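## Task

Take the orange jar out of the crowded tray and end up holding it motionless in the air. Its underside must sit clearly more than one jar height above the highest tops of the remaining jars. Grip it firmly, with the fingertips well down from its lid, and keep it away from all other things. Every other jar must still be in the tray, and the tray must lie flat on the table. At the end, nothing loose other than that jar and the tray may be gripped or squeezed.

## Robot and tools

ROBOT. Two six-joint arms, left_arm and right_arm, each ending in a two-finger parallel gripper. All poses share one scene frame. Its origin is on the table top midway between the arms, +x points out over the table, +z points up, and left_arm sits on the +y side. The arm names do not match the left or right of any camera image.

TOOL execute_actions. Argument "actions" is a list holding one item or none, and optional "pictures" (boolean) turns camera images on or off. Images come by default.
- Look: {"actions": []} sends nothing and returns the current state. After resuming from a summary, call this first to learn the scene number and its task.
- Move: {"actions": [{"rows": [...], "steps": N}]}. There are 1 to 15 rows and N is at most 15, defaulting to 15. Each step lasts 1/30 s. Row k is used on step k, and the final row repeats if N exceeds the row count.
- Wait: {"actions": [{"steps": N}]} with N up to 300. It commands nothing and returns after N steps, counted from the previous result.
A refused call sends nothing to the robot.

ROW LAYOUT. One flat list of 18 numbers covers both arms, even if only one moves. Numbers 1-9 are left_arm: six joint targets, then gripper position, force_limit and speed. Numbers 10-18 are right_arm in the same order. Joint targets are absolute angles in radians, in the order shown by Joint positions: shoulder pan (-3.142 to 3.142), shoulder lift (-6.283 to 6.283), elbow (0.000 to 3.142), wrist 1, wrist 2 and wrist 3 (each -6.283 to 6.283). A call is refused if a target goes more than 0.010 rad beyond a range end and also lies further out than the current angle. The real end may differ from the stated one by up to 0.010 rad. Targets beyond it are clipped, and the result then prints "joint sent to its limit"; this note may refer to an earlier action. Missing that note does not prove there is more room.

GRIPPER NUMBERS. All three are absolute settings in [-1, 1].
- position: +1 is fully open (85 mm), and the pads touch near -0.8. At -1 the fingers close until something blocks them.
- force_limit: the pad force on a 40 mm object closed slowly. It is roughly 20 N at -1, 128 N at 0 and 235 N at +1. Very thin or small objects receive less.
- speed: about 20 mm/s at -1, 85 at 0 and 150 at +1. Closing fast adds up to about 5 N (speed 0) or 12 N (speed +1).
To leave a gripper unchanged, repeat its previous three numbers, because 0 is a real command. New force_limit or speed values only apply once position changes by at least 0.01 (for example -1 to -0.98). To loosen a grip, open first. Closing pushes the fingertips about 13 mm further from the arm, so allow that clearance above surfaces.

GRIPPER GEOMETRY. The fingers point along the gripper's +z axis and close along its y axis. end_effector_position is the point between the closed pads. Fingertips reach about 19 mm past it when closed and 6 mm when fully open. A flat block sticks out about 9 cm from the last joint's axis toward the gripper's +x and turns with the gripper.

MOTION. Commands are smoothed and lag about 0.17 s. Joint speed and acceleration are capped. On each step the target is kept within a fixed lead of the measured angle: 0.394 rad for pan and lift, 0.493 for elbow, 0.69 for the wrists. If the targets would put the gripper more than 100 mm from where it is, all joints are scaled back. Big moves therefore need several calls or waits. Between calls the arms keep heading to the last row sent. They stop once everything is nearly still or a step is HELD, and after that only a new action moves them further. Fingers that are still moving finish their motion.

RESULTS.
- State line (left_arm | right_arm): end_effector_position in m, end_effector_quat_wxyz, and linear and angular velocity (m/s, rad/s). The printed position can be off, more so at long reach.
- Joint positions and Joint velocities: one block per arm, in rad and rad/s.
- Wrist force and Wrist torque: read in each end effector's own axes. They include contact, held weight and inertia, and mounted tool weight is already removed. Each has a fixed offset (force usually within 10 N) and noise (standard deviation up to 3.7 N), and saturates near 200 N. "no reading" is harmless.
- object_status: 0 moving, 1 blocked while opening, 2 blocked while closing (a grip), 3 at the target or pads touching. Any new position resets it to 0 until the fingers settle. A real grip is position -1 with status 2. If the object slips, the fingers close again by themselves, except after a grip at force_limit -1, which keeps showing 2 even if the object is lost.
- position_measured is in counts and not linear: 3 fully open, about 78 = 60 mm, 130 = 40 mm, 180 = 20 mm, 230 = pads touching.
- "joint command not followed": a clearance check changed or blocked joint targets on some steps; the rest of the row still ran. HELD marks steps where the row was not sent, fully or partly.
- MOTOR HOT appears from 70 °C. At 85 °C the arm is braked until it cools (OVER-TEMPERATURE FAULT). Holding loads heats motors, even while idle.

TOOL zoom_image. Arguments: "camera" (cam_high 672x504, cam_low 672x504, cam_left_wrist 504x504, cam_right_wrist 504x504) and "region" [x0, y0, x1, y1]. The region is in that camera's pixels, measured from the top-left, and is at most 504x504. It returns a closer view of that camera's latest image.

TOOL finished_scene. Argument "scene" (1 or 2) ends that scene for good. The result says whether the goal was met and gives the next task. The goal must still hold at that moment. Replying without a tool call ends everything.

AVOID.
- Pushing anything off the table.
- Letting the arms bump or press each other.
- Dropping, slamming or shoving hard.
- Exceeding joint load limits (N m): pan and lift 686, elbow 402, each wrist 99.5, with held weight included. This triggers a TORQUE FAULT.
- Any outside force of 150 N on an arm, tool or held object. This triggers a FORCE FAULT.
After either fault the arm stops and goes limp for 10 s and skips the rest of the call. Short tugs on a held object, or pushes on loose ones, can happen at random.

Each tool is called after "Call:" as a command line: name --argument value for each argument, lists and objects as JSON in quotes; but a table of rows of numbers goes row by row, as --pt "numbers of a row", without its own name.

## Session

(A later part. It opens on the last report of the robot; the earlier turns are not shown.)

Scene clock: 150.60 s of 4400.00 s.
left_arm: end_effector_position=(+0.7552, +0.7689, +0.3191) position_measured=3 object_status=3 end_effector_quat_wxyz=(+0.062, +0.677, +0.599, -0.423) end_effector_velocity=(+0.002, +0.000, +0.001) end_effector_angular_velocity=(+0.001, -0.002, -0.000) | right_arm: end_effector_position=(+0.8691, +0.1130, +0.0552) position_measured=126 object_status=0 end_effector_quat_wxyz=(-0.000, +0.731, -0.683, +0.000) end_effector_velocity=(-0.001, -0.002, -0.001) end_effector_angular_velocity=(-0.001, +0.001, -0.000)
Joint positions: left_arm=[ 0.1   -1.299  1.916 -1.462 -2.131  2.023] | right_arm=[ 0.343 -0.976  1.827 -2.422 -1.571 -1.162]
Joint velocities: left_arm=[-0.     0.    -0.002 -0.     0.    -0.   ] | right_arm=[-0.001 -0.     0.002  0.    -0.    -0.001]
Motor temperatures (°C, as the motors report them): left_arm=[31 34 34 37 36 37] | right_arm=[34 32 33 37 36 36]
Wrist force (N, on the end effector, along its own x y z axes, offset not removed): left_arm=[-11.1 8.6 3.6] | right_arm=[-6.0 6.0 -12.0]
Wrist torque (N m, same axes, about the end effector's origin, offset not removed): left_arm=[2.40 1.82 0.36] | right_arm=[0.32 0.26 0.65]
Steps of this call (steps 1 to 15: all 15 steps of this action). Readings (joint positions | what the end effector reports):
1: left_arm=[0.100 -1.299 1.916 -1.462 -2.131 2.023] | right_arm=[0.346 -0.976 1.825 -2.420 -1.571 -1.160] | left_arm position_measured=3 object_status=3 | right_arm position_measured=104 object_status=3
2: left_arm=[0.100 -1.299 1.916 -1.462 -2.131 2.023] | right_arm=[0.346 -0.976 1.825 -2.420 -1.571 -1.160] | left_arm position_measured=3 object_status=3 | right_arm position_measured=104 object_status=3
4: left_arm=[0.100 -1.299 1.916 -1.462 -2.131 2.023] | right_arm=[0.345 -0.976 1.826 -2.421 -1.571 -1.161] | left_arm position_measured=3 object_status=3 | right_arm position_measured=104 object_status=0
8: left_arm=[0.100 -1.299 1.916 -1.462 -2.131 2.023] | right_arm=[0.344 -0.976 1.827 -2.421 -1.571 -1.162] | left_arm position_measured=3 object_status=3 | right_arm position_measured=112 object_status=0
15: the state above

Call:
execute_actions --actions '[{"rows":[[0.1,-1.299,1.916,-1.462,-2.131,2.023,1,0,0,0.3439,-0.9783,1.8288,-2.4213,-1.571,-1.162,-1,-0.8,-0.5],[0.1,-1.299,1.916,-1.462,-2.131,2.023,1,0,0,0.3439,-0.9783,1.8288,-2.4213,-1.571,-1.162,-1,-0.8,-0.5],[0.1,-1.299,1.916,-1.462,-2.131,2.023,1,0,0,0.3559,-0.9716,1.8156,-2.4148,-1.571,-1.15,-1,-0.8,-0.5],[0.1,-1.299,1.916,-1.462,-2.131,2.023,1,0,0,0.3559,-0.9716,1.8156,-2.4148,-1.571,-1.15,-1,-0.8,-0.5],[0.1,-1.299,1.916,-1.462,-2.131,2.023,1,0,0,0.3679,-0.9648,1.8023,-2.4083,-1.571,-1.138,-1,-0.8,-0.5]]}]' --pictures false

Call:
execute_actions --actions '[{"rows":[[0.1,-1.299,1.916,-1.462,-2.131,2.023,1,0,0,0.3679,-0.9648,1.8023,-2.4083,-1.571,-1.138,-1,-0.8,-0.5],[0.1,-1.299,1.916,-1.462,-2.131,2.023,1,0,0,0.3679,-0.9648,1.8023,-2.4083,-1.571,-1.138,-1,-0.8,-0.5],[0.1,-1.299,1.916,-1.462,-2.131,2.023,1,0,0,0.3679,-0.9648,1.8023,-2.4083,-1.571,-1.138,0.2,-0.8,0]],"steps":8}]' --pictures false

Call:
execute_actions --actions '[{"rows":[[0.1,-1.299,1.916,-1.462,-2.131,2.023,1,0,0,0.3679,-0.9783,1.7983,-2.3908,-1.571,-1.138,0.2,-0.8,0]],"steps":10}]' --pictures false

Call:
execute_actions --actions '[{"rows":[[0.1,-1.299,1.916,-1.462,-2.131,2.023,1,0,0,0.3732,-1.0112,1.864,-2.4236,-1.571,-1.133,0.2,-0.8,0],[0.1,-1.299,1.916,-1.462,-2.131,2.023,1,0,0,0.3732,-1.0112,1.864,-2.4236,-1.571,-1.133,0.2,-0.8,0],[0.1,-1.299,1.916,-1.462,-2.131,2.023,1,0,0,0.3732,-1.0112,1.864,-2.4236,-1.571,-1.133,0.2,-0.8,0],[0.1,-1.299,1.916,-1.462,-2.131,2.023,1,0,0,0.3785,-1.0421,1.9305,-2.4592,-1.571,-1.1275,0.2,-0.8,0]]}]' --pictures false

Call:
execute_actions --actions '[{"steps":12}]'

Scene clock: 163.57 s of 4400.00 s.
left_arm: end_effector_position=(+0.7552, +0.7689, +0.3191) position_measured=3 object_status=3 end_effector_quat_wxyz=(+0.062, +0.677, +0.599, -0.423) end_effector_velocity=(+0.000, +0.001, -0.000) end_effector_angular_velocity=(+0.000, +0.000, +0.001) | right_arm: end_effector_position=(+0.8654, +0.1400, +0.0558) position_measured=126 object_status=2 end_effector_quat_wxyz=(+0.000, +0.731, -0.682, +0.000) end_effector_velocity=(-0.002, +0.018, -0.000) end_effector_angular_velocity=(-0.001, -0.000, +0.001)
Joint positions: left_arm=[ 0.1   -1.299  1.916 -1.462 -2.131  2.023] | right_arm=[ 0.366 -0.966  1.804 -2.409 -1.571 -1.14 ]
Joint velocities: left_arm=[ 0.001  0.001 -0.    -0.     0.    -0.   ] | right_arm=[ 0.015  0.008 -0.016  0.008 -0.001  0.014]
Motor temperatures (°C, as the motors report them): left_arm=[31 34 34 37 36 37] | right_arm=[34 32 33 37 36 36]
Wrist force (N, on the end effector, along its own x y z axes, offset not removed): left_arm=[-12.1 4.2 2.1] | right_arm=[3.3 3.2 -5.9]
Wrist torque (N m, same axes, about the end effector's origin, offset not removed): left_arm=[1.45 2.03 0.26] | right_arm=[0.78 0.52 0.55]
Steps of this call (steps 1 to 15: the robot went on to your last target; steps 16 to 90: nothing new was sent; then 9.47 s passed at rest; steps 91 to 105: all 15 steps of this action). Readings (joint positions | what the end effector reports):
91: left_arm=[0.100 -1.299 1.916 -1.462 -2.131 2.023] | right_arm=[0.343 -0.976 1.827 -2.422 -1.571 -1.162] | left_arm position_measured=3 object_status=3 | right_arm position_measured=126 object_status=2
92: left_arm=[0.100 -1.299 1.916 -1.462 -2.131 2.023] | right_arm=[0.343 -0.977 1.827 -2.422 -1.571 -1.162] | left_arm position_measured=3 object_status=3 | right_arm position_measured=126 object_status=2
94: left_arm=[0.100 -1.299 1.916 -1.462 -2.131 2.023] | right_arm=[0.344 -0.977 1.827 -2.421 -1.571 -1.161] | left_arm position_measured=3 object_status=3 | right_arm position_measured=126 object_status=2
98: left_arm=[0.100 -1.299 1.916 -1.462 -2.131 2.023] | right_arm=[0.356 -0.971 1.815 -2.415 -1.571 -1.150] | left_arm position_measured=3 object_status=3 | right_arm position_measured=126 object_status=2
105: the state above

Scene clock: 163.83 s of 4400.00 s.
left_arm: end_effector_position=(+0.7552, +0.7689, +0.3191) position_measured=3 object_status=3 end_effector_quat_wxyz=(+0.062, +0.677, +0.599, -0.423) end_effector_velocity=(+0.001, +0.000, +0.001) end_effector_angular_velocity=(+0.000, -0.001, +0.000) | right_arm: end_effector_position=(+0.8652, +0.1420, +0.0558) position_measured=108 object_status=0 end_effector_quat_wxyz=(+0.000, +0.731, -0.682, +0.000) end_effector_velocity=(-0.000, +0.002, -0.000) end_effector_angular_velocity=(-0.001, -0.000, +0.000)
Joint positions: left_arm=[ 0.1   -1.299  1.916 -1.462 -2.131  2.023] | right_arm=[ 0.368 -0.965  1.803 -2.408 -1.571 -1.138]
Joint velocities: left_arm=[-0.    -0.    -0.001  0.     0.    -0.001] | right_arm=[ 0.002  0.001 -0.002  0.001 -0.001  0.002]
Motor temperatures (°C, as the motors report them): left_arm=[31 34 34 37 36 37] | right_arm=[34 32 33 37 36 36]
Wrist force (N, on the end effector, along its own x y z axes, offset not removed): left_arm=[-7.8 -0.2 3.8] | right_arm=[-1.3 1.7 3.2]
Wrist torque (N m, same axes, about the end effector's origin, offset not removed): left_arm=[0.74 1.25 0.32] | right_arm=[0.36 0.74 0.58]
Steps of this call (steps 1 to 8: all 8 steps of this action). Readings (joint positions | what the end effector reports):
1: left_arm=[0.100 -1.299 1.916 -1.462 -2.131 2.023] | right_arm=[0.366 -0.966 1.804 -2.409 -1.571 -1.139] | left_arm position_measured=3 object_status=3 | right_arm position_measured=126 object_status=2
2: left_arm=[0.100 -1.299 1.916 -1.462 -2.131 2.023] | right_arm=[0.367 -0.965 1.804 -2.409 -1.571 -1.139] | left_arm position_measured=3 object_status=3 | right_arm position_measured=126 object_status=2
4: left_arm=[0.100 -1.299 1.916 -1.462 -2.131 2.023] | right_arm=[0.367 -0.965 1.803 -2.409 -1.571 -1.139] | left_arm position_measured=3 object_status=3 | right_arm position_measured=126 object_status=0
8: the state above

Scene clock: 164.17 s of 4400.00 s.
left_arm: end_effector_position=(+0.7552, +0.7689, +0.3191) position_measured=3 object_status=3 end_effector_quat_wxyz=(+0.062, +0.677, +0.599, -0.423) end_effector_velocity=(-0.000, +0.001, -0.000) end_effector_angular_velocity=(+0.000, -0.000, +0.001) | right_arm: end_effector_position=(+0.8651, +0.1423, +0.0691) position_measured=104 object_status=3 end_effector_quat_wxyz=(+0.000, +0.731, -0.682, +0.000) end_effector_velocity=(-0.001, -0.001, +0.015) end_effector_angular_velocity=(-0.001, +0.000, +0.000)
Joint positions: left_arm=[ 0.1   -1.299  1.916 -1.462 -2.131  2.023] | right_arm=[ 0.368 -0.976  1.799 -2.393 -1.571 -1.138]
Joint velocities: left_arm=[ 0.001  0.    -0.    -0.     0.     0.   ] | right_arm=[ 0.    -0.014 -0.003  0.017 -0.    -0.   ]
Motor temperatures (°C, as the motors report them): left_arm=[31 34 34 37 36 37] | right_arm=[34 32 33 37 36 36]
Wrist force (N, on the end effector, along its own x y z axes, offset not removed): left_arm=[-9.9 -0.6 2.2] | right_arm=[1.0 0.6 -1.7]
Wrist torque (N m, same axes, about the end effector's origin, offset not removed): left_arm=[0.66 1.68 0.34] | right_arm=[0.15 0.30 0.67]
Steps of this call (steps 1 to 10: all 10 steps of this action). Readings (joint positions | what the end effector reports):
1: left_arm=[0.100 -1.299 1.916 -1.462 -2.131 2.023] | right_arm=[0.368 -0.965 1.803 -2.408 -1.571 -1.138] | left_arm position_measured=3 object_status=3 | right_arm position_measured=106 object_status=0
2: left_arm=[0.100 -1.299 1.916 -1.462 -2.131 2.023] | right_arm=[0.368 -0.966 1.802 -2.407 -1.571 -1.138] | left_arm position_measured=3 object_status=3 | right_arm position_measured=105 object_status=0
4: left_arm=[0.100 -1.299 1.916 -1.462 -2.131 2.023] | right_arm=[0.368 -0.970 1.801 -2.401 -1.571 -1.138] | left_arm position_measured=3 object_status=3 | right_arm position_measured=104 object_status=0
8: left_arm=[0.100 -1.299 1.916 -1.462 -2.131 2.023] | right_arm=[0.368 -0.975 1.799 -2.395 -1.571 -1.138] | left_arm position_measured=3 object_status=3 | right_arm position_measured=104 object_status=0
10: the state above

Scene clock: 164.67 s of 4400.00 s.
left_arm: end_effector_position=(+0.7552, +0.7689, +0.3191) position_measured=3 object_status=3 end_effector_quat_wxyz=(+0.062, +0.677, +0.599, -0.423) end_effector_velocity=(+0.000, -0.000, -0.001) end_effector_angular_velocity=(-0.000, +0.000, -0.001) | right_arm: end_effector_position=(+0.7888, +0.1125, +0.0681) position_measured=104 object_status=3 end_effector_quat_wxyz=(-0.000, +0.731, -0.682, +0.000) end_effector_velocity=(-0.038, -0.016, -0.004) end_effector_angular_velocity=(-0.002, +0.003, +0.002)
Joint positions: left_arm=[ 0.1   -1.299  1.916 -1.462 -2.131  2.023] | right_arm=[ 0.378 -1.039  1.923 -2.455 -1.571 -1.128]
Joint velocities: left_arm=[-0.001  0.001 -0.    -0.     0.     0.   ] | right_arm=[ 0.004 -0.028  0.06  -0.029 -0.001  0.003]
Motor temperatures (°C, as the motors report them): left_arm=[31 34 34 37 36 37] | right_arm=[34 32 33 37 36 36]
Wrist force (N, on the end effector, along its own x y z axes, offset not removed): left_arm=[-9.0 1.2 6.0] | right_arm=[0.2 2.9 1.6]
Wrist torque (N m, same axes, about the end effector's origin, offset not removed): left_arm=[0.90 1.36 0.41] | right_arm=[0.56 0.49 0.49]
Steps of this call (steps 1 to 15: all 15 steps of this action). Readings (joint positions | what the end effector reports):
1: left_arm=[0.100 -1.299 1.916 -1.462 -2.131 2.023] | right_arm=[0.368 -0.977 1.799 -2.393 -1.571 -1.138] | left_arm position_measured=3 object_status=3 | right_arm position_measured=104 object_status=3
2: left_arm=[0.100 -1.299 1.916 -1.462 -2.131 2.023] | right_arm=[0.368 -0.979 1.801 -2.394 -1.571 -1.138] | left_arm position_measured=3 object_status=3 | right_arm position_measured=104 object_status=3
4: left_arm=[0.100 -1.299 1.916 -1.462 -2.131 2.023] | right_arm=[0.370 -0.990 1.821 -2.404 -1.571 -1.136] | left_arm position_measured=3 object_status=3 | right_arm position_measured=104 object_status=3
8: left_arm=[0.100 -1.299 1.916 -1.462 -2.131 2.023] | right_arm=[0.375 -1.020 1.882 -2.435 -1.571 -1.131] | left_arm position_measured=3 object_status=3 | right_arm position_measured=104 object_status=3
15: the state above

Scene clock: 165.07 s of 4400.00 s.
left_arm: end_effector_position=(+0.7552, +0.7689, +0.3191) position_measured=3 object_status=3 end_effector_quat_wxyz=(+0.062, +0.677, +0.599, -0.423) end_effector_velocity=(-0.001, +0.001, -0.000) end_effector_angular_velocity=(+0.000, +0.001, +0.000) | right_arm: end_effector_position=(+0.7843, +0.1106, +0.0676) position_measured=104 object_status=3 end_effector_quat_wxyz=(+0.000, +0.731, -0.682, +0.000) end_effector_velocity=(-0.001, -0.001, +0.000) end_effector_angular_velocity=(-0.000, -0.000, -0.000)
Joint positions: left_arm=[ 0.1   -1.299  1.916 -1.462 -2.131  2.023] | right_arm=[ 0.378 -1.042  1.93  -2.459 -1.571 -1.128]
Joint velocities: left_arm=[ 0.001 -0.001  0.002  0.     0.001 -0.   ] | right_arm=[ 0.    -0.001  0.002 -0.001 -0.     0.001]
Motor temperatures (°C, as the motors report them): left_arm=[31 34 34 37 36 37] | right_arm=[34 32 33 37 36 36]
Wrist force (N, on the end effector, along its own x y z axes, offset not removed): left_arm=[-7.4 3.3 0.4] | right_arm=[0.8 1.1 0.6]
Wrist torque (N m, same axes, about the end effector's origin, offset not removed): left_arm=[1.30 1.00 0.28] | right_arm=[0.35 0.37 0.63]
Steps of this call (steps 1 to 12: the robot went on to your last target). Readings (joint positions | what the end effector reports):
1: left_arm=[0.100 -1.299 1.916 -1.462 -2.131 2.023] | right_arm=[0.378 -1.039 1.925 -2.456 -1.571 -1.128] | left_arm position_measured=3 object_status=3 | right_arm position_measured=104 object_status=3
2: left_arm=[0.100 -1.299 1.916 -1.462 -2.131 2.023] | right_arm=[0.378 -1.040 1.926 -2.457 -1.571 -1.128] | left_arm position_measured=3 object_status=3 | right_arm position_measured=104 object_status=3
4: left_arm=[0.100 -1.299 1.916 -1.462 -2.131 2.023] | right_arm=[0.378 -1.041 1.928 -2.458 -1.571 -1.128] | left_arm position_measured=3 object_status=3 | right_arm position_measured=104 object_status=3
8: left_arm=[0.100 -1.299 1.916 -1.462 -2.131 2.023] | right_arm=[0.378 -1.042 1.930 -2.459 -1.571 -1.128] | left_arm position_measured=3 object_status=3 | right_arm position_measured=104 object_status=3
12: the state above

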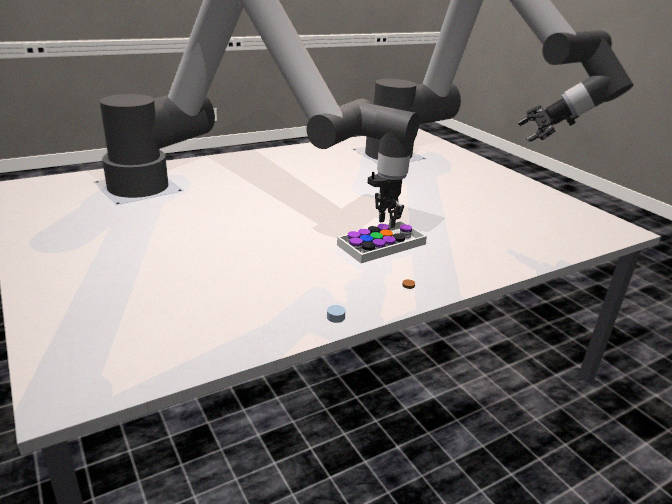

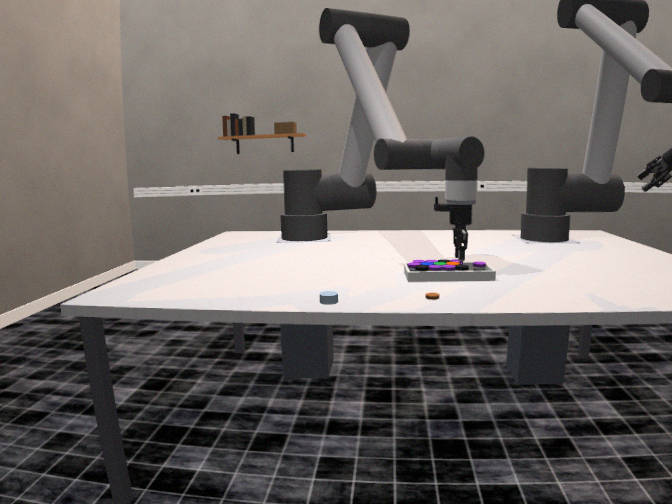

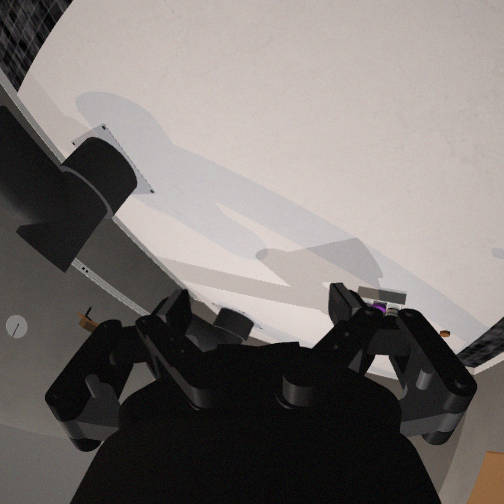

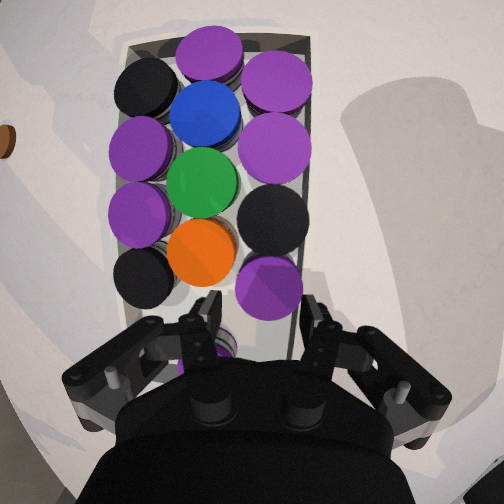

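Call:
execute_actions --actions '[{"rows":[[0.1,-1.299,1.916,-1.462,-2.131,2.023,1,0,0,0.3801,-1.0446,1.9357,-2.4619,-1.571,-1.13,0.2,-0.8,0],[0.1,-1.299,1.916,-1.462,-2.131,2.023,1,0,0,0.3801,-1.0446,1.9357,-2.4619,-1.571,-1.13,0.2,-0.8,0],[0.1,-1.299,1.916,-1.462,-2.131,2.023,1,0,0,0.3801,-1.0446,1.9357,-2.4619,-1.571,-1.13,0.2,-0.8,0],[0.1,-1.299,1.916,-1.462,-2.131,2.023,1,0,0,0.3801,-1.032,1.9396,-2.4784,-1.571,-1.13,0.2,-0.8,0]]}]' --pictures false

Call:
execute_actions --actions '[{"rows":[[0.1,-1.299,1.916,-1.462,-2.131,2.023,1,0,0,0.3741,-1.0352,1.946,-2.4816,-1.571,-1.3,0.2,-0.8,0]],"steps":15}]'

Call:
zoom_image --camera "cam_high" --region '[340, 190, 440, 265]'

Scene clock: 177.57 s of 4400.00 s.
left_arm: end_effector_position=(+0.7552, +0.7689, +0.3191) position_measured=3 object_status=3 end_effector_quat_wxyz=(+0.062, +0.677, +0.599, -0.423) end_effector_velocity=(+0.000, -0.000, +0.000) end_effector_angular_velocity=(-0.001, -0.001, -0.001) | right_arm: end_effector_position=(+0.7801, +0.1102, +0.0555) position_measured=104 object_status=3 end_effector_quat_wxyz=(-0.000, +0.732, -0.681, +0.000) end_effector_velocity=(-0.001, +0.001, -0.008) end_effector_angular_velocity=(+0.002, +0.001, +0.002)
Joint positions: left_arm=[ 0.1   -1.299  1.916 -1.462 -2.131  2.023] | right_arm=[ 0.38  -1.033  1.939 -2.477 -1.571 -1.13 ]
Joint velocities: left_arm=[-0.    -0.    -0.    -0.    -0.     0.001] | right_arm=[ 0.     0.007  0.003 -0.01   0.002 -0.002]
Motor temperatures (°C, as the motors report them): left_arm=[31 34 34 37 36 37] | right_arm=[34 32 33 37 36 36]
Wrist force (N, on the end effector, along its own x y z axes, offset not removed): left_arm=[-9.8 5.6 3.2] | right_arm=[0.8 2.2 2.0]
Wrist torque (N m, same axes, about the end effector's origin, offset not removed): left_arm=[1.84 1.69 0.28] | right_arm=[0.58 0.28 0.64]
Steps of this call (steps 1 to 15: the robot went on to your last target; steps 16 to 90: nothing new was sent; then 9.00 s passed at rest; steps 91 to 105: all 15 steps of this action). Readings (joint positions | what the end effector reports):
91: left_arm=[0.100 -1.299 1.916 -1.462 -2.131 2.023] | right_arm=[0.379 -1.042 1.931 -2.459 -1.571 -1.128] | left_arm position_measured=3 object_status=3 | right_arm position_measured=104 object_status=3
92: left_arm=[0.100 -1.299 1.916 -1.462 -2.131 2.023] | right_arm=[0.379 -1.042 1.931 -2.459 -1.571 -1.128] | left_arm position_measured=3 object_status=3 | right_arm position_measured=104 object_status=3
94: left_arm=[0.100 -1.299 1.916 -1.462 -2.131 2.023] | right_arm=[0.379 -1.043 1.933 -2.460 -1.571 -1.128] | left_arm position_measured=3 object_status=3 | right_arm position_measured=104 object_status=3
98: left_arm=[0.100 -1.299 1.916 -1.462 -2.131 2.023] | right_arm=[0.380 -1.038 1.937 -2.470 -1.571 -1.129] | left_arm position_measured=3 object_status=3 | right_arm position_measured=104 object_status=3
105: the state above

Scene clock: 178.07 s of 4400.00 s.
left_arm: end_effector_position=(+0.7552, +0.7689, +0.3191) position_measured=3 object_status=3 end_effector_quat_wxyz=(+0.062, +0.677, +0.599, -0.423) end_effector_velocity=(+0.001, +0.000, +0.000) end_effector_angular_velocity=(+0.000, -0.001, +0.001) | right_arm: end_effector_position=(+0.7803, +0.1035, +0.0544) position_measured=104 object_status=3 end_effector_quat_wxyz=(+0.000, +0.784, -0.621, +0.000) end_effector_velocity=(+0.002, -0.002, +0.001) end_effector_angular_velocity=(-0.001, -0.002, +0.054)
Joint positions: left_arm=[ 0.1   -1.299  1.916 -1.462 -2.131  2.023] | right_arm=[ 0.374 -1.035  1.946 -2.481 -1.571 -1.293]
Joint velocities: left_arm=[ 0.     0.    -0.002 -0.     0.    -0.001] | right_arm=[-0.002 -0.001  0.    -0.001 -0.001 -0.056]
Motor temperatures (°C, as the motors report them): left_arm=[31 34 34 37 36 37] | right_arm=[34 32 33 37 36 36]
Wrist force (N, on the end effector, along its own x y z axes, offset not removed): left_arm=[-7.8 5.8 1.5] | right_arm=[-0.3 1.8 -1.9]
Wrist torque (N m, same axes, about the end effector's origin, offset not removed): left_arm=[1.85 1.10 0.30] | right_arm=[0.39 0.42 0.42]
Steps of this call (steps 1 to 15: all 15 steps of this action). Readings (joint positions | what the end effector reports):
1: left_arm=[0.100 -1.299 1.916 -1.462 -2.131 2.023] | right_arm=[0.380 -1.033 1.939 -2.477 -1.571 -1.130] | left_arm position_measured=3 object_status=3 | right_arm position_measured=104 object_status=3
2: left_arm=[0.100 -1.299 1.916 -1.462 -2.131 2.023] | right_arm=[0.380 -1.033 1.940 -2.478 -1.571 -1.132] | left_arm position_measured=3 object_status=3 | right_arm position_measured=104 object_status=3
4: left_arm=[0.100 -1.299 1.916 -1.462 -2.131 2.023] | right_arm=[0.378 -1.034 1.942 -2.479 -1.571 -1.172] | left_arm position_measured=3 object_status=3 | right_arm position_measured=104 object_status=3
8: left_arm=[0.100 -1.299 1.916 -1.462 -2.131 2.023] | right_arm=[0.376 -1.035 1.945 -2.481 -1.571 -1.255] | left_arm position_measured=3 object_status=3 | right_arm position_measured=104 object_status=3
15: the state above

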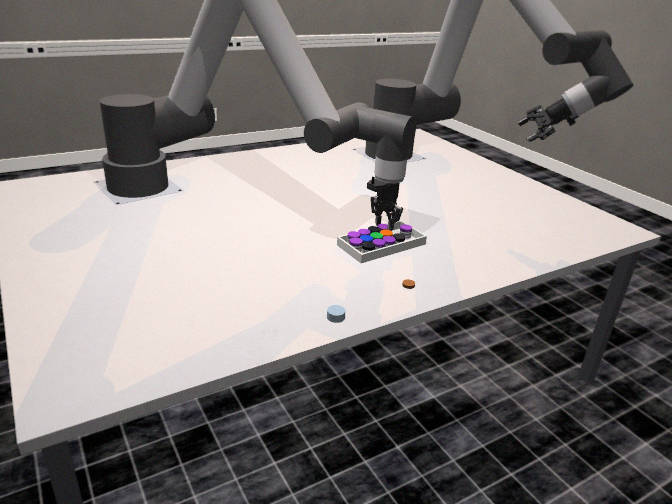

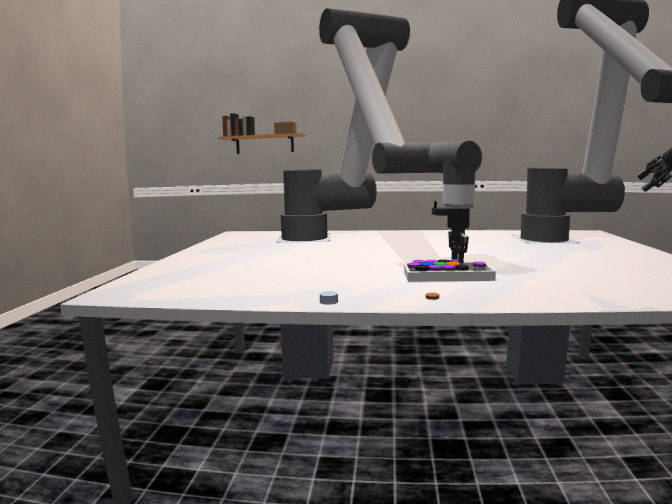

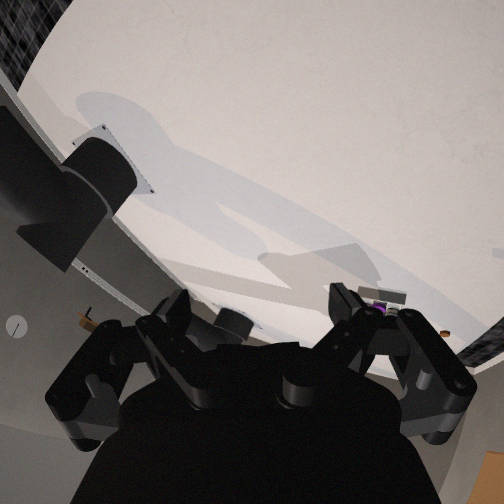

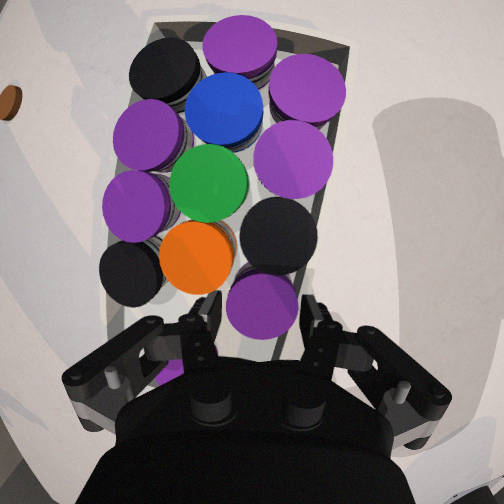

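Region (340, 190, 440, 265) of cam_high's 672x504 image, scaled by 5.040, with more detail than that image has; it fills the top 378 rows of this view, and the rest is white.

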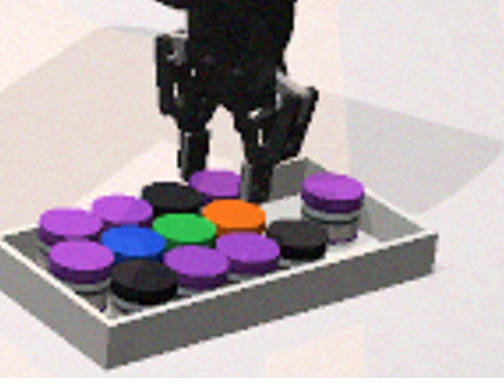

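Call:
execute_actions --actions '[{"rows":[[0.1,-1.299,1.916,-1.462,-2.131,2.023,1,0,0,0.3741,-1.0352,1.946,-2.4816,-1.571,-1.3,-1,-0.4,-0.5]],"steps":14}]' --pictures false

Call:
execute_actions --actions '[{"rows":[[0.1,-1.299,1.916,-1.462,-2.131,2.023,1,0,0,0.3741,-1.0391,1.9448,-2.4765,-1.571,-1.3,-1,-0.4,-0.5]],"steps":8}]' --pictures false

Call:
execute_actions --actions '[{"rows":[[0.1,-1.299,1.916,-1.462,-2.131,2.023,1,0,0,0.3877,-1.0315,1.9295,-2.4688,-1.571,-1.25,-1,-0.4,-0.5],[0.1,-1.299,1.916,-1.462,-2.131,2.023,1,0,0,0.3877,-1.0315,1.9295,-2.4688,-1.571,-1.25,-1,-0.4,-0.5],[0.1,-1.299,1.916,-1.462,-2.131,2.023,1,0,0,0.3877,-1.0315,1.9295,-2.4688,-1.571,-1.25,-1,-0.4,-0.5],[0.1,-1.299,1.916,-1.462,-2.131,2.023,1,0,0,0.4013,-1.0239,1.9143,-2.4612,-1.571,-1.13,-1,-0.4,-0.5]]}]'

Scene clock: 188.83 s of 4400.00 s.
left_arm: end_effector_position=(+0.7552, +0.7689, +0.3191) position_measured=3 object_status=3 end_effector_quat_wxyz=(+0.062, +0.677, +0.599, -0.423) end_effector_velocity=(-0.001, -0.000, +0.001) end_effector_angular_velocity=(+0.000, -0.001, -0.001) | right_arm: end_effector_position=(+0.7804, +0.1032, +0.0546) position_measured=128 object_status=0 end_effector_quat_wxyz=(-0.000, +0.786, -0.619, +0.000) end_effector_velocity=(+0.000, +0.000, +0.000) end_effector_angular_velocity=(+0.000, +0.000, +0.001)
Joint positions: left_arm=[ 0.1   -1.299  1.916 -1.462 -2.131  2.023] | right_arm=[ 0.374 -1.035  1.946 -2.482 -1.571 -1.3  ]
Joint velocities: left_arm=[-0.    -0.001  0.001 -0.     0.     0.   ] | right_arm=[ 0.     0.    -0.001  0.001  0.    -0.001]
Motor temperatures (°C, as the motors report them): left_arm=[31 34 34 37 36 37] | right_arm=[34 32 33 37 36 36]
Wrist force (N, on the end effector, along its own x y z axes, offset not removed): left_arm=[-12.1 0.0 1.6] | right_arm=[2.7 11.0 -27.3]
Wrist torque (N m, same axes, about the end effector's origin, offset not removed): left_arm=[0.74 2.07 0.36] | right_arm=[0.47 0.43 0.59]
Steps of this call (steps 1 to 15: the robot went on to your last target; steps 16 to 90: nothing new was sent; then 7.30 s passed at rest; steps 91 to 104: all 14 steps of this action). Readings (joint positions | what the end effector reports):
91: left_arm=[0.100 -1.299 1.916 -1.462 -2.131 2.023] | right_arm=[0.374 -1.035 1.946 -2.482 -1.571 -1.300] | left_arm position_measured=3 object_status=3 | right_arm position_measured=104 object_status=0
92: left_arm=[0.100 -1.299 1.916 -1.462 -2.131 2.023] | right_arm=[0.374 -1.035 1.946 -2.482 -1.571 -1.300] | left_arm position_measured=3 object_status=3 | right_arm position_measured=104 object_status=0
94: left_arm=[0.100 -1.299 1.916 -1.462 -2.131 2.023] | right_arm=[0.374 -1.035 1.946 -2.482 -1.571 -1.300] | left_arm position_measured=3 object_status=3 | right_arm position_measured=108 object_status=0
98: left_arm=[0.100 -1.299 1.916 -1.462 -2.131 2.023] | right_arm=[0.374 -1.035 1.946 -2.482 -1.571 -1.300] | left_arm position_measured=3 object_status=3 | right_arm position_measured=124 object_status=0
104: the state above

Scene clock: 189.10 s of 4400.00 s.
left_arm: end_effector_position=(+0.7552, +0.7689, +0.3191) position_measured=3 object_status=3 end_effector_quat_wxyz=(+0.062, +0.677, +0.599, -0.423) end_effector_velocity=(-0.000, -0.000, -0.000) end_effector_angular_velocity=(+0.000, +0.000, -0.000) | right_arm: end_effector_position=(+0.7803, +0.1031, +0.0574) position_measured=129 object_status=2 end_effector_quat_wxyz=(+0.000, +0.786, -0.619, +0.000) end_effector_velocity=(-0.001, -0.000, +0.006) end_effector_angular_velocity=(-0.000, +0.002, -0.000)
Joint positions: left_arm=[ 0.1   -1.299  1.916 -1.462 -2.131  2.023] | right_arm=[ 0.374 -1.038  1.945 -2.478 -1.571 -1.3  ]
Joint velocities: left_arm=[-0. -0.  0.  0.  0. -0.] | right_arm=[ 0.    -0.006 -0.002  0.01   0.001  0.   ]
Motor temperatures (°C, as the motors report them): left_arm=[31 34 34 37 36 37] | right_arm=[34 32 33 37 36 36]
Wrist force (N, on the end effector, along its own x y z axes, offset not removed): left_arm=[-11.4 5.5 -0.3] | right_arm=[-0.2 3.1 3.8]
Wrist torque (N m, same axes, about the end effector's origin, offset not removed): left_arm=[1.77 1.98 0.31] | right_arm=[0.55 0.50 0.57]
Steps of this call (steps 1 to 8: all 8 steps of this action). Readings (joint positions | what the end effector reports):
1: left_arm=[0.100 -1.299 1.916 -1.462 -2.131 2.023] | right_arm=[0.374 -1.035 1.946 -2.482 -1.571 -1.300] | left_arm position_measured=3 object_status=3 | right_arm position_measured=128 object_status=2
2: left_arm=[0.100 -1.299 1.916 -1.462 -2.131 2.023] | right_arm=[0.374 -1.036 1.946 -2.481 -1.571 -1.300] | left_arm position_measured=3 object_status=3 | right_arm position_measured=128 object_status=2
4: left_arm=[0.100 -1.299 1.916 -1.462 -2.131 2.023] | right_arm=[0.374 -1.037 1.946 -2.480 -1.571 -1.300] | left_arm position_measured=3 object_status=3 | right_arm position_measured=129 object_status=2
8: the state above

Scene clock: 189.60 s of 4400.00 s.
left_arm: end_effector_position=(+0.7552, +0.7689, +0.3191) position_measured=3 object_status=3 end_effector_quat_wxyz=(+0.062, +0.677, +0.599, -0.423) end_effector_velocity=(+0.000, -0.001, -0.000) end_effector_angular_velocity=(+0.000, +0.000, -0.001) | right_arm: end_effector_position=(+0.7788, +0.1336, +0.0587) position_measured=129 object_status=2 end_effector_quat_wxyz=(+0.000, +0.743, -0.669, +0.000) end_effector_velocity=(-0.001, +0.014, +0.000) end_effector_angular_velocity=(+0.001, +0.000, -0.083)
Joint positions: left_arm=[ 0.1   -1.299  1.916 -1.462 -2.131  2.023] | right_arm=[ 0.4   -1.025  1.916 -2.462 -1.571 -1.142]
Joint velocities: left_arm=[-0.001  0.    -0.    -0.     0.    -0.   ] | right_arm=[ 0.012  0.006 -0.013  0.006  0.001  0.095]
Motor temperatures (°C, as the motors report them): left_arm=[31 34 34 37 36 37] | right_arm=[34 32 33 37 36 36]
Wrist force (N, on the end effector, along its own x y z axes, offset not removed): left_arm=[-5.4 6.2 6.8] | right_arm=[0.1 3.3 0.2]
Wrist torque (N m, same axes, about the end effector's origin, offset not removed): left_arm=[1.89 0.73 0.37] | right_arm=[0.63 0.46 0.50]
Steps of this call (steps 1 to 15: all 15 steps of this action). Readings (joint positions | what the end effector reports):
1: left_arm=[0.100 -1.299 1.916 -1.462 -2.131 2.023] | right_arm=[0.374 -1.038 1.945 -2.477 -1.571 -1.300] | left_arm position_measured=3 object_status=3 | right_arm position_measured=129 object_status=2
2: left_arm=[0.100 -1.299 1.916 -1.462 -2.131 2.023] | right_arm=[0.375 -1.038 1.944 -2.477 -1.571 -1.298] | left_arm position_measured=3 object_status=3 | right_arm position_measured=129 object_status=2
4: left_arm=[0.100 -1.299 1.916 -1.462 -2.131 2.023] | right_arm=[0.379 -1.036 1.939 -2.474 -1.571 -1.282] | left_arm position_measured=3 object_status=3 | right_arm position_measured=129 object_status=2
8: left_arm=[0.100 -1.299 1.916 -1.462 -2.131 2.023] | right_arm=[0.392 -1.029 1.925 -2.467 -1.571 -1.206] | left_arm position_measured=3 object_status=3 | right_arm position_measured=129 object_status=2
15: the state above

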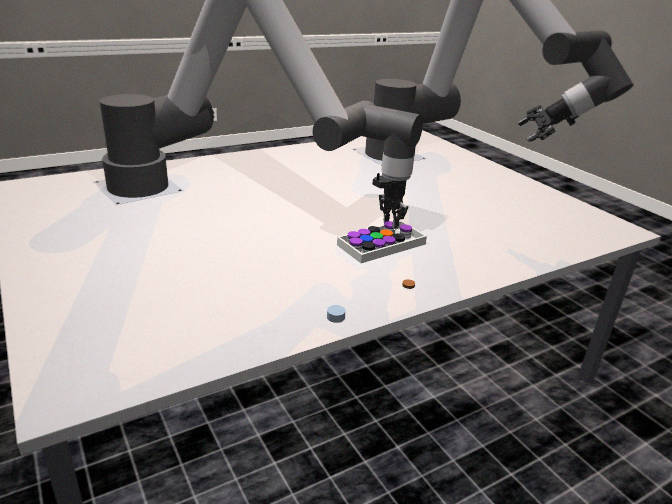

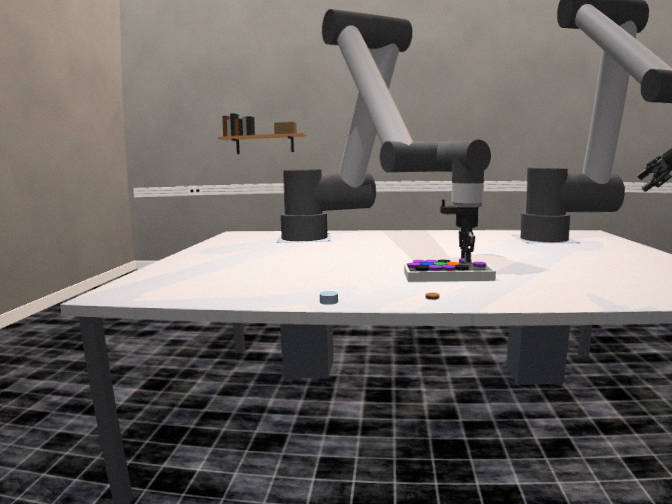

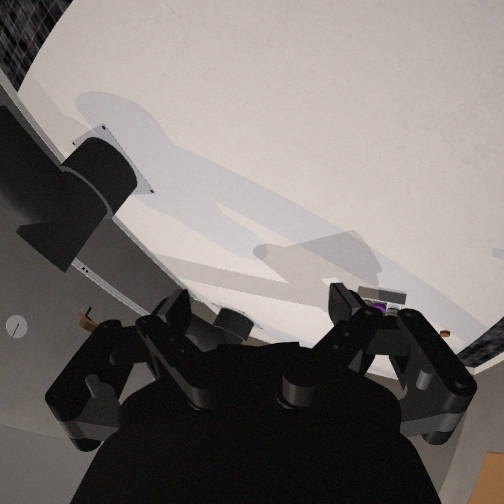

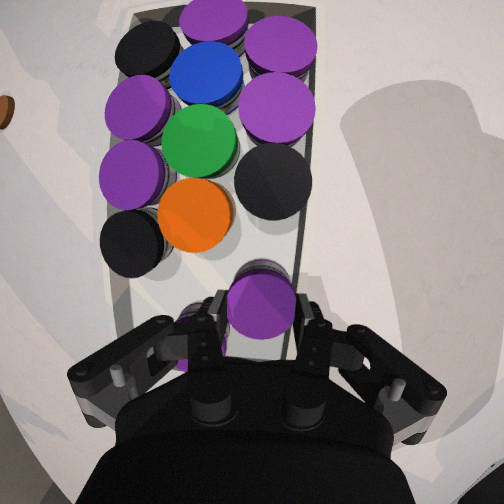

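Works. Lower, release, lift, go to black hover.

Call:
execute_actions --actions '[{"rows":[[0.1,-1.299,1.916,-1.462,-2.131,2.023,1,0,0,0.4013,-1.0212,1.9151,-2.4647,-1.571,-1.13,-1,-0.4,-0.5]],"steps":8}]' --pictures false

Call:
execute_actions --actions '[{"rows":[[0.1,-1.299,1.916,-1.462,-2.131,2.023,1,0,0,0.4013,-1.0212,1.9151,-2.4647,-1.571,-1.13,0.2,-0.4,0]],"steps":7}]' --pictures false

Call:
execute_actions --actions '[{"rows":[[0.1,-1.299,1.916,-1.462,-2.131,2.023,1,0,0,0.4013,-1.0355,1.9108,-2.4461,-1.571,-1.13,0.2,-0.4,0]],"steps":10}]' --pictures false

Call:
execute_actions --actions '[{"rows":[[0.1,-1.299,1.916,-1.462,-2.131,2.023,1,0,0,0.374,-1.012,1.867,-2.426,-1.571,-1.145,0.2,-0.4,0],[0.1,-1.299,1.916,-1.462,-2.131,2.023,1,0,0,0.374,-1.012,1.867,-2.426,-1.571,-1.145,0.2,-0.4,0],[0.1,-1.299,1.916,-1.462,-2.131,2.023,1,0,0,0.374,-1.012,1.867,-2.426,-1.571,-1.145,0.2,-0.4,0],[0.1,-1.299,1.916,-1.462,-2.131,2.023,1,0,0,0.3465,-0.9877,1.8239,-2.407,-1.571,-1.1595,0.2,-0.4,0]]}]' --pictures false

Call:
execute_actions --actions '[{"steps":12}]'

Scene clock: 201.23 s of 4400.00 s.
left_arm: end_effector_position=(+0.7552, +0.7689, +0.3191) position_measured=3 object_status=3 end_effector_quat_wxyz=(+0.062, +0.677, +0.599, -0.423) end_effector_velocity=(+0.001, -0.000, +0.001) end_effector_angular_velocity=(+0.000, -0.002, -0.000) | right_arm: end_effector_position=(+0.7788, +0.1354, +0.0565) position_measured=129 object_status=2 end_effector_quat_wxyz=(+0.000, +0.740, -0.673, +0.000) end_effector_velocity=(+0.000, +0.000, -0.004) end_effector_angular_velocity=(+0.001, -0.000, +0.001)
Joint positions: left_arm=[ 0.1   -1.299  1.916 -1.462 -2.131  2.023] | right_arm=[ 0.401 -1.022  1.915 -2.464 -1.571 -1.13 ]
Joint velocities: left_arm=[-0.    -0.    -0.001 -0.    -0.     0.   ] | right_arm=[-0.     0.005  0.001 -0.006  0.001 -0.001]
Motor temperatures (°C, as the motors report them): left_arm=[31 34 34 37 36 37] | right_arm=[34 32 33 37 36 36]
Wrist force (N, on the end effector, along its own x y z axes, offset not removed): left_arm=[-10.1 5.5 7.2] | right_arm=[0.9 2.0 -1.4]
Wrist torque (N m, same axes, about the end effector's origin, offset not removed): left_arm=[1.82 1.58 0.36] | right_arm=[0.44 0.39 0.64]
Steps of this call (steps 1 to 30: the robot went on to your last target; steps 31 to 90: nothing new was sent; then 8.37 s passed at rest; steps 91 to 98: all 8 steps of this action). Readings (joint positions | what the end effector reports):
91: left_arm=[0.100 -1.299 1.916 -1.462 -2.131 2.023] | right_arm=[0.401 -1.024 1.914 -2.461 -1.571 -1.130] | left_arm position_measured=3 object_status=3 | right_arm position_measured=129 object_status=2
92: left_arm=[0.100 -1.299 1.916 -1.462 -2.131 2.023] | right_arm=[0.401 -1.024 1.914 -2.461 -1.571 -1.130] | left_arm position_measured=3 object_status=3 | right_arm position_measured=129 object_status=2
94: left_arm=[0.100 -1.299 1.916 -1.462 -2.131 2.023] | right_arm=[0.401 -1.023 1.914 -2.462 -1.571 -1.130] | left_arm position_measured=3 object_status=3 | right_arm position_measured=129 object_status=2
98: the state above

Scene clock: 201.47 s of 4400.00 s.
left_arm: end_effector_position=(+0.7552, +0.7689, +0.3191) position_measured=3 object_status=3 end_effector_quat_wxyz=(+0.062, +0.677, +0.599, -0.423) end_effector_velocity=(-0.000, -0.000, +0.000) end_effector_angular_velocity=(-0.000, -0.001, -0.001) | right_arm: end_effector_position=(+0.7787, +0.1354, +0.0560) position_measured=107 object_status=0 end_effector_quat_wxyz=(+0.000, +0.740, -0.673, +0.000) end_effector_velocity=(+0.000, +0.000, -0.000) end_effector_angular_velocity=(+0.000, -0.000, -0.001)
Joint positions: left_arm=[ 0.1   -1.299  1.916 -1.462 -2.131  2.023] | right_arm=[ 0.401 -1.021  1.915 -2.465 -1.571 -1.13 ]
Joint velocities: left_arm=[-0.001 -0.001 -0.     0.     0.     0.001] | right_arm=[-0.     0.001 -0.001 -0.     0.     0.001]
Motor temperatures (°C, as the motors report them): left_arm=[31 34 34 37 36 37] | right_arm=[34 32 33 37 36 36]
Wrist force (N, on the end effector, along its own x y z axes, offset not removed): left_arm=[-11.1 1.5 4.3] | right_arm=[-1.7 0.1 2.2]
Wrist torque (N m, same axes, about the end effector's origin, offset not removed): left_arm=[1.07 1.75 0.26] | right_arm=[0.11 0.72 0.59]
Steps of this call (steps 1 to 7: all 7 steps of this action). Readings (joint positions | what the end effector reports):
1: left_arm=[0.100 -1.299 1.916 -1.462 -2.131 2.023] | right_arm=[0.401 -1.022 1.915 -2.464 -1.571 -1.130] | left_arm position_measured=3 object_status=3 | right_arm position_measured=129 object_status=0
2: left_arm=[0.100 -1.299 1.916 -1.462 -2.131 2.023] | right_arm=[0.401 -1.022 1.915 -2.464 -1.571 -1.130] | left_arm position_measured=3 object_status=3 | right_arm position_measured=129 object_status=0
4: left_arm=[0.100 -1.299 1.916 -1.462 -2.131 2.023] | right_arm=[0.401 -1.021 1.915 -2.464 -1.571 -1.130] | left_arm position_measured=3 object_status=3 | right_arm position_measured=122 object_status=0
7: the state above

Scene clock: 201.80 s of 4400.00 s.
left_arm: end_effector_position=(+0.7552, +0.7689, +0.3191) position_measured=3 object_status=3 end_effector_quat_wxyz=(+0.062, +0.677, +0.599, -0.423) end_effector_velocity=(-0.001, +0.000, -0.001) end_effector_angular_velocity=(-0.000, +0.002, +0.001) | right_arm: end_effector_position=(+0.7786, +0.1353, +0.0688) position_measured=104 object_status=3 end_effector_quat_wxyz=(+0.000, +0.740, -0.673, +0.000) end_effector_velocity=(+0.001, +0.001, +0.016) end_effector_angular_velocity=(+0.001, -0.002, +0.001)
Joint positions: left_arm=[ 0.1   -1.299  1.916 -1.462 -2.131  2.023] | right_arm=[ 0.401 -1.034  1.911 -2.449 -1.571 -1.13 ]
Joint velocities: left_arm=[ 0.001 -0.     0.001  0.     0.    -0.   ] | right_arm=[ 0.    -0.014 -0.006  0.018 -0.    -0.001]
Motor temperatures (°C, as the motors report them): left_arm=[31 34 34 37 36 37] | right_arm=[34 32 33 37 36 36]
Wrist force (N, on the end effector, along its own x y z axes, offset not removed): left_arm=[-9.8 0.9 6.1] | right_arm=[1.1 3.7 -1.1]
Wrist torque (N m, same axes, about the end effector's origin, offset not removed): left_arm=[0.84 1.52 0.32] | right_arm=[0.87 0.32 0.59]
Steps of this call (steps 1 to 10: all 10 steps of this action). Readings (joint positions | what the end effector reports):
1: left_arm=[0.100 -1.299 1.916 -1.462 -2.131 2.023] | right_arm=[0.401 -1.021 1.915 -2.465 -1.571 -1.130] | left_arm position_measured=3 object_status=3 | right_arm position_measured=106 object_status=0
2: left_arm=[0.100 -1.299 1.916 -1.462 -2.131 2.023] | right_arm=[0.401 -1.022 1.915 -2.464 -1.571 -1.130] | left_arm position_measured=3 object_status=3 | right_arm position_measured=105 object_status=0
4: left_arm=[0.100 -1.299 1.916 -1.462 -2.131 2.023] | right_arm=[0.401 -1.027 1.914 -2.458 -1.571 -1.130] | left_arm position_measured=3 object_status=3 | right_arm position_measured=104 object_status=0
8: left_arm=[0.100 -1.299 1.916 -1.462 -2.131 2.023] | right_arm=[0.401 -1.032 1.912 -2.450 -1.571 -1.130] | left_arm position_measured=3 object_status=3 | right_arm position_measured=104 object_status=0
10: the state above

Scene clock: 202.30 s of 4400.00 s.
left_arm: end_effector_position=(+0.7552, +0.7689, +0.3191) position_measured=3 object_status=3 end_effector_quat_wxyz=(+0.062, +0.677, +0.599, -0.423) end_effector_velocity=(+0.000, +0.000, +0.001) end_effector_angular_velocity=(+0.000, -0.001, +0.000) | right_arm: end_effector_position=(+0.8618, +0.1170, +0.0677) position_measured=104 object_status=3 end_effector_quat_wxyz=(+0.000, +0.732, -0.682, +0.000) end_effector_velocity=(+0.037, -0.010, -0.002) end_effector_angular_velocity=(+0.001, +0.002, -0.011)
Joint positions: left_arm=[ 0.1   -1.299  1.916 -1.462 -2.131  2.023] | right_arm=[ 0.35  -0.99   1.829 -2.409 -1.571 -1.158]
Joint velocities: left_arm=[ 0.    -0.001 -0.    -0.    -0.    -0.   ] | right_arm=[-0.023  0.02  -0.037  0.018  0.001 -0.013]
Motor temperatures (°C, as the motors report them): left_arm=[31 34 34 37 36 37] | right_arm=[34 32 33 37 36 36]
Wrist force (N, on the end effector, along its own x y z axes, offset not removed): left_arm=[-6.3 4.0 3.3] | right_arm=[-1.6 6.6 1.0]
Wrist torque (N m, same axes, about the end effector's origin, offset not removed): left_arm=[1.47 0.88 0.39] | right_arm=[1.40 0.88 0.59]
Steps of this call (steps 1 to 15: all 15 steps of this action). Readings (joint positions | what the end effector reports):
1: left_arm=[0.100 -1.299 1.916 -1.462 -2.131 2.023] | right_arm=[0.401 -1.034 1.911 -2.448 -1.571 -1.130] | left_arm position_measured=3 object_status=3 | right_arm position_measured=104 object_status=3
2: left_arm=[0.100 -1.299 1.916 -1.462 -2.131 2.023] | right_arm=[0.400 -1.033 1.909 -2.446 -1.571 -1.131] | left_arm position_measured=3 object_status=3 | right_arm position_measured=104 object_status=3
4: left_arm=[0.100 -1.299 1.916 -1.462 -2.131 2.023] | right_arm=[0.391 -1.026 1.895 -2.439 -1.571 -1.136] | left_arm position_measured=3 object_status=3 | right_arm position_measured=104 object_status=3
8: left_arm=[0.100 -1.299 1.916 -1.462 -2.131 2.023] | right_arm=[0.366 -1.004 1.855 -2.421 -1.571 -1.149] | left_arm position_measured=3 object_status=3 | right_arm position_measured=104 object_status=3
15: the state above

Scene clock: 202.70 s of 4400.00 s.
left_arm: end_effector_position=(+0.7552, +0.7689, +0.3191) position_measured=3 object_status=3 end_effector_quat_wxyz=(+0.062, +0.677, +0.599, -0.423) end_effector_velocity=(-0.000, -0.000, -0.000) end_effector_angular_velocity=(+0.000, +0.001, -0.000) | right_arm: end_effector_position=(+0.8665, +0.1158, +0.0676) position_measured=104 object_status=3 end_effector_quat_wxyz=(+0.000, +0.731, -0.682, +0.000) end_effector_velocity=(+0.000, -0.001, -0.001) end_effector_angular_velocity=(+0.001, +0.002, +0.002)
Joint positions: left_arm=[ 0.1   -1.299  1.916 -1.462 -2.131  2.023] | right_arm=[ 0.347 -0.988  1.824 -2.407 -1.571 -1.159]
Joint velocities: left_arm=[-0.  0.  0. -0.  0. -0.] | right_arm=[-0.001  0.001 -0.     0.001  0.001 -0.003]
Motor temperatures (°C, as the motors report them): left_arm=[31 34 34 37 36 37] | right_arm=[34 32 33 37 36 36]
Wrist force (N, on the end effector, along its own x y z axes, offset not removed): left_arm=[-8.3 6.7 2.7] | right_arm=[3.3 1.3 0.0]
Wrist torque (N m, same axes, about the end effector's origin, offset not removed): left_arm=[1.98 1.24 0.20] | right_arm=[0.28 -0.11 0.48]
Steps of this call (steps 1 to 12: the robot went on to your last target). Readings (joint positions | what the end effector reports):
1: left_arm=[0.100 -1.299 1.916 -1.462 -2.131 2.023] | right_arm=[0.349 -0.990 1.828 -2.409 -1.571 -1.158] | left_arm position_measured=3 object_status=3 | right_arm position_measured=104 object_status=3
2: left_arm=[0.100 -1.299 1.916 -1.462 -2.131 2.023] | right_arm=[0.348 -0.989 1.827 -2.408 -1.571 -1.159] | left_arm position_measured=3 object_status=3 | right_arm position_measured=104 object_status=3
4: left_arm=[0.100 -1.299 1.916 -1.462 -2.131 2.023] | right_arm=[0.348 -0.989 1.826 -2.408 -1.571 -1.159] | left_arm position_measured=3 object_status=3 | right_arm position_measured=104 object_status=3
8: left_arm=[0.100 -1.299 1.916 -1.462 -2.131 2.023] | right_arm=[0.347 -0.988 1.825 -2.407 -1.571 -1.159] | left_arm position_measured=3 object_status=3 | right_arm position_measured=104 object_status=3
12: the state above

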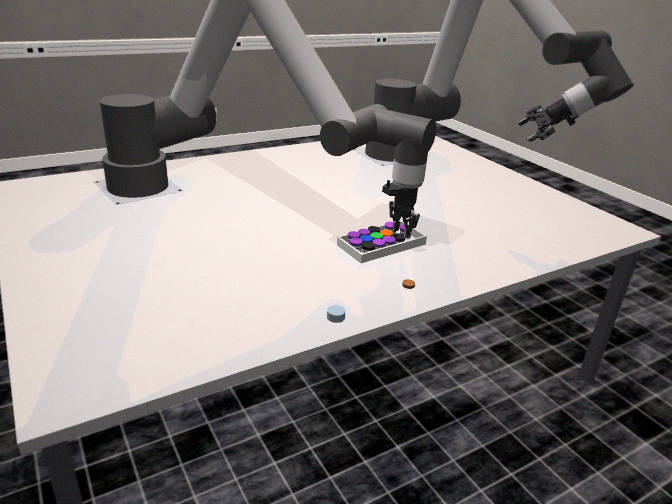

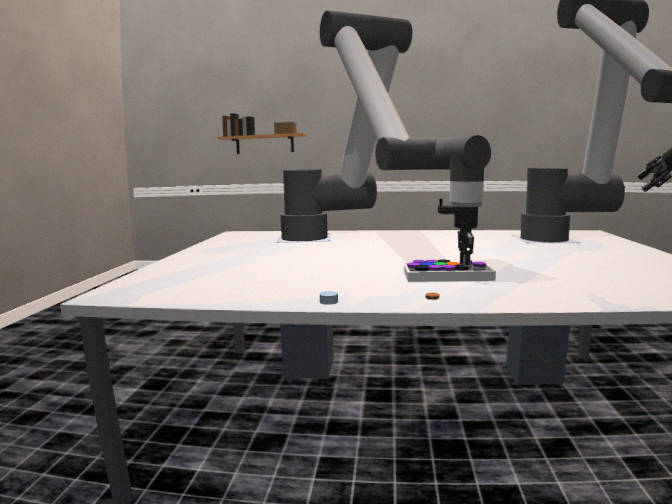

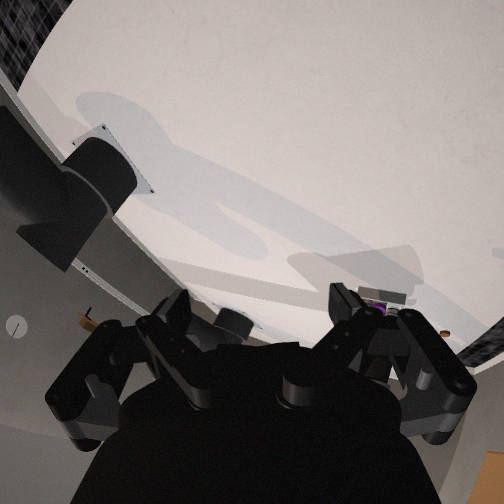

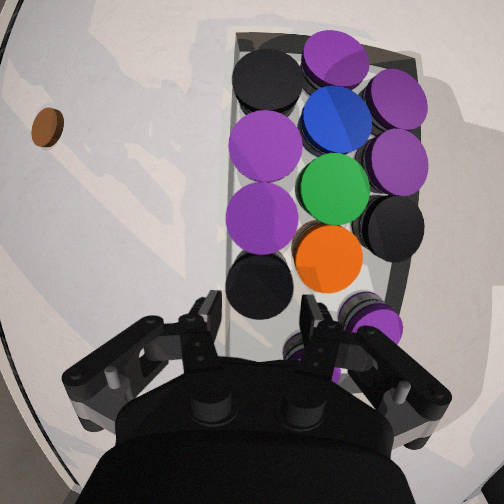

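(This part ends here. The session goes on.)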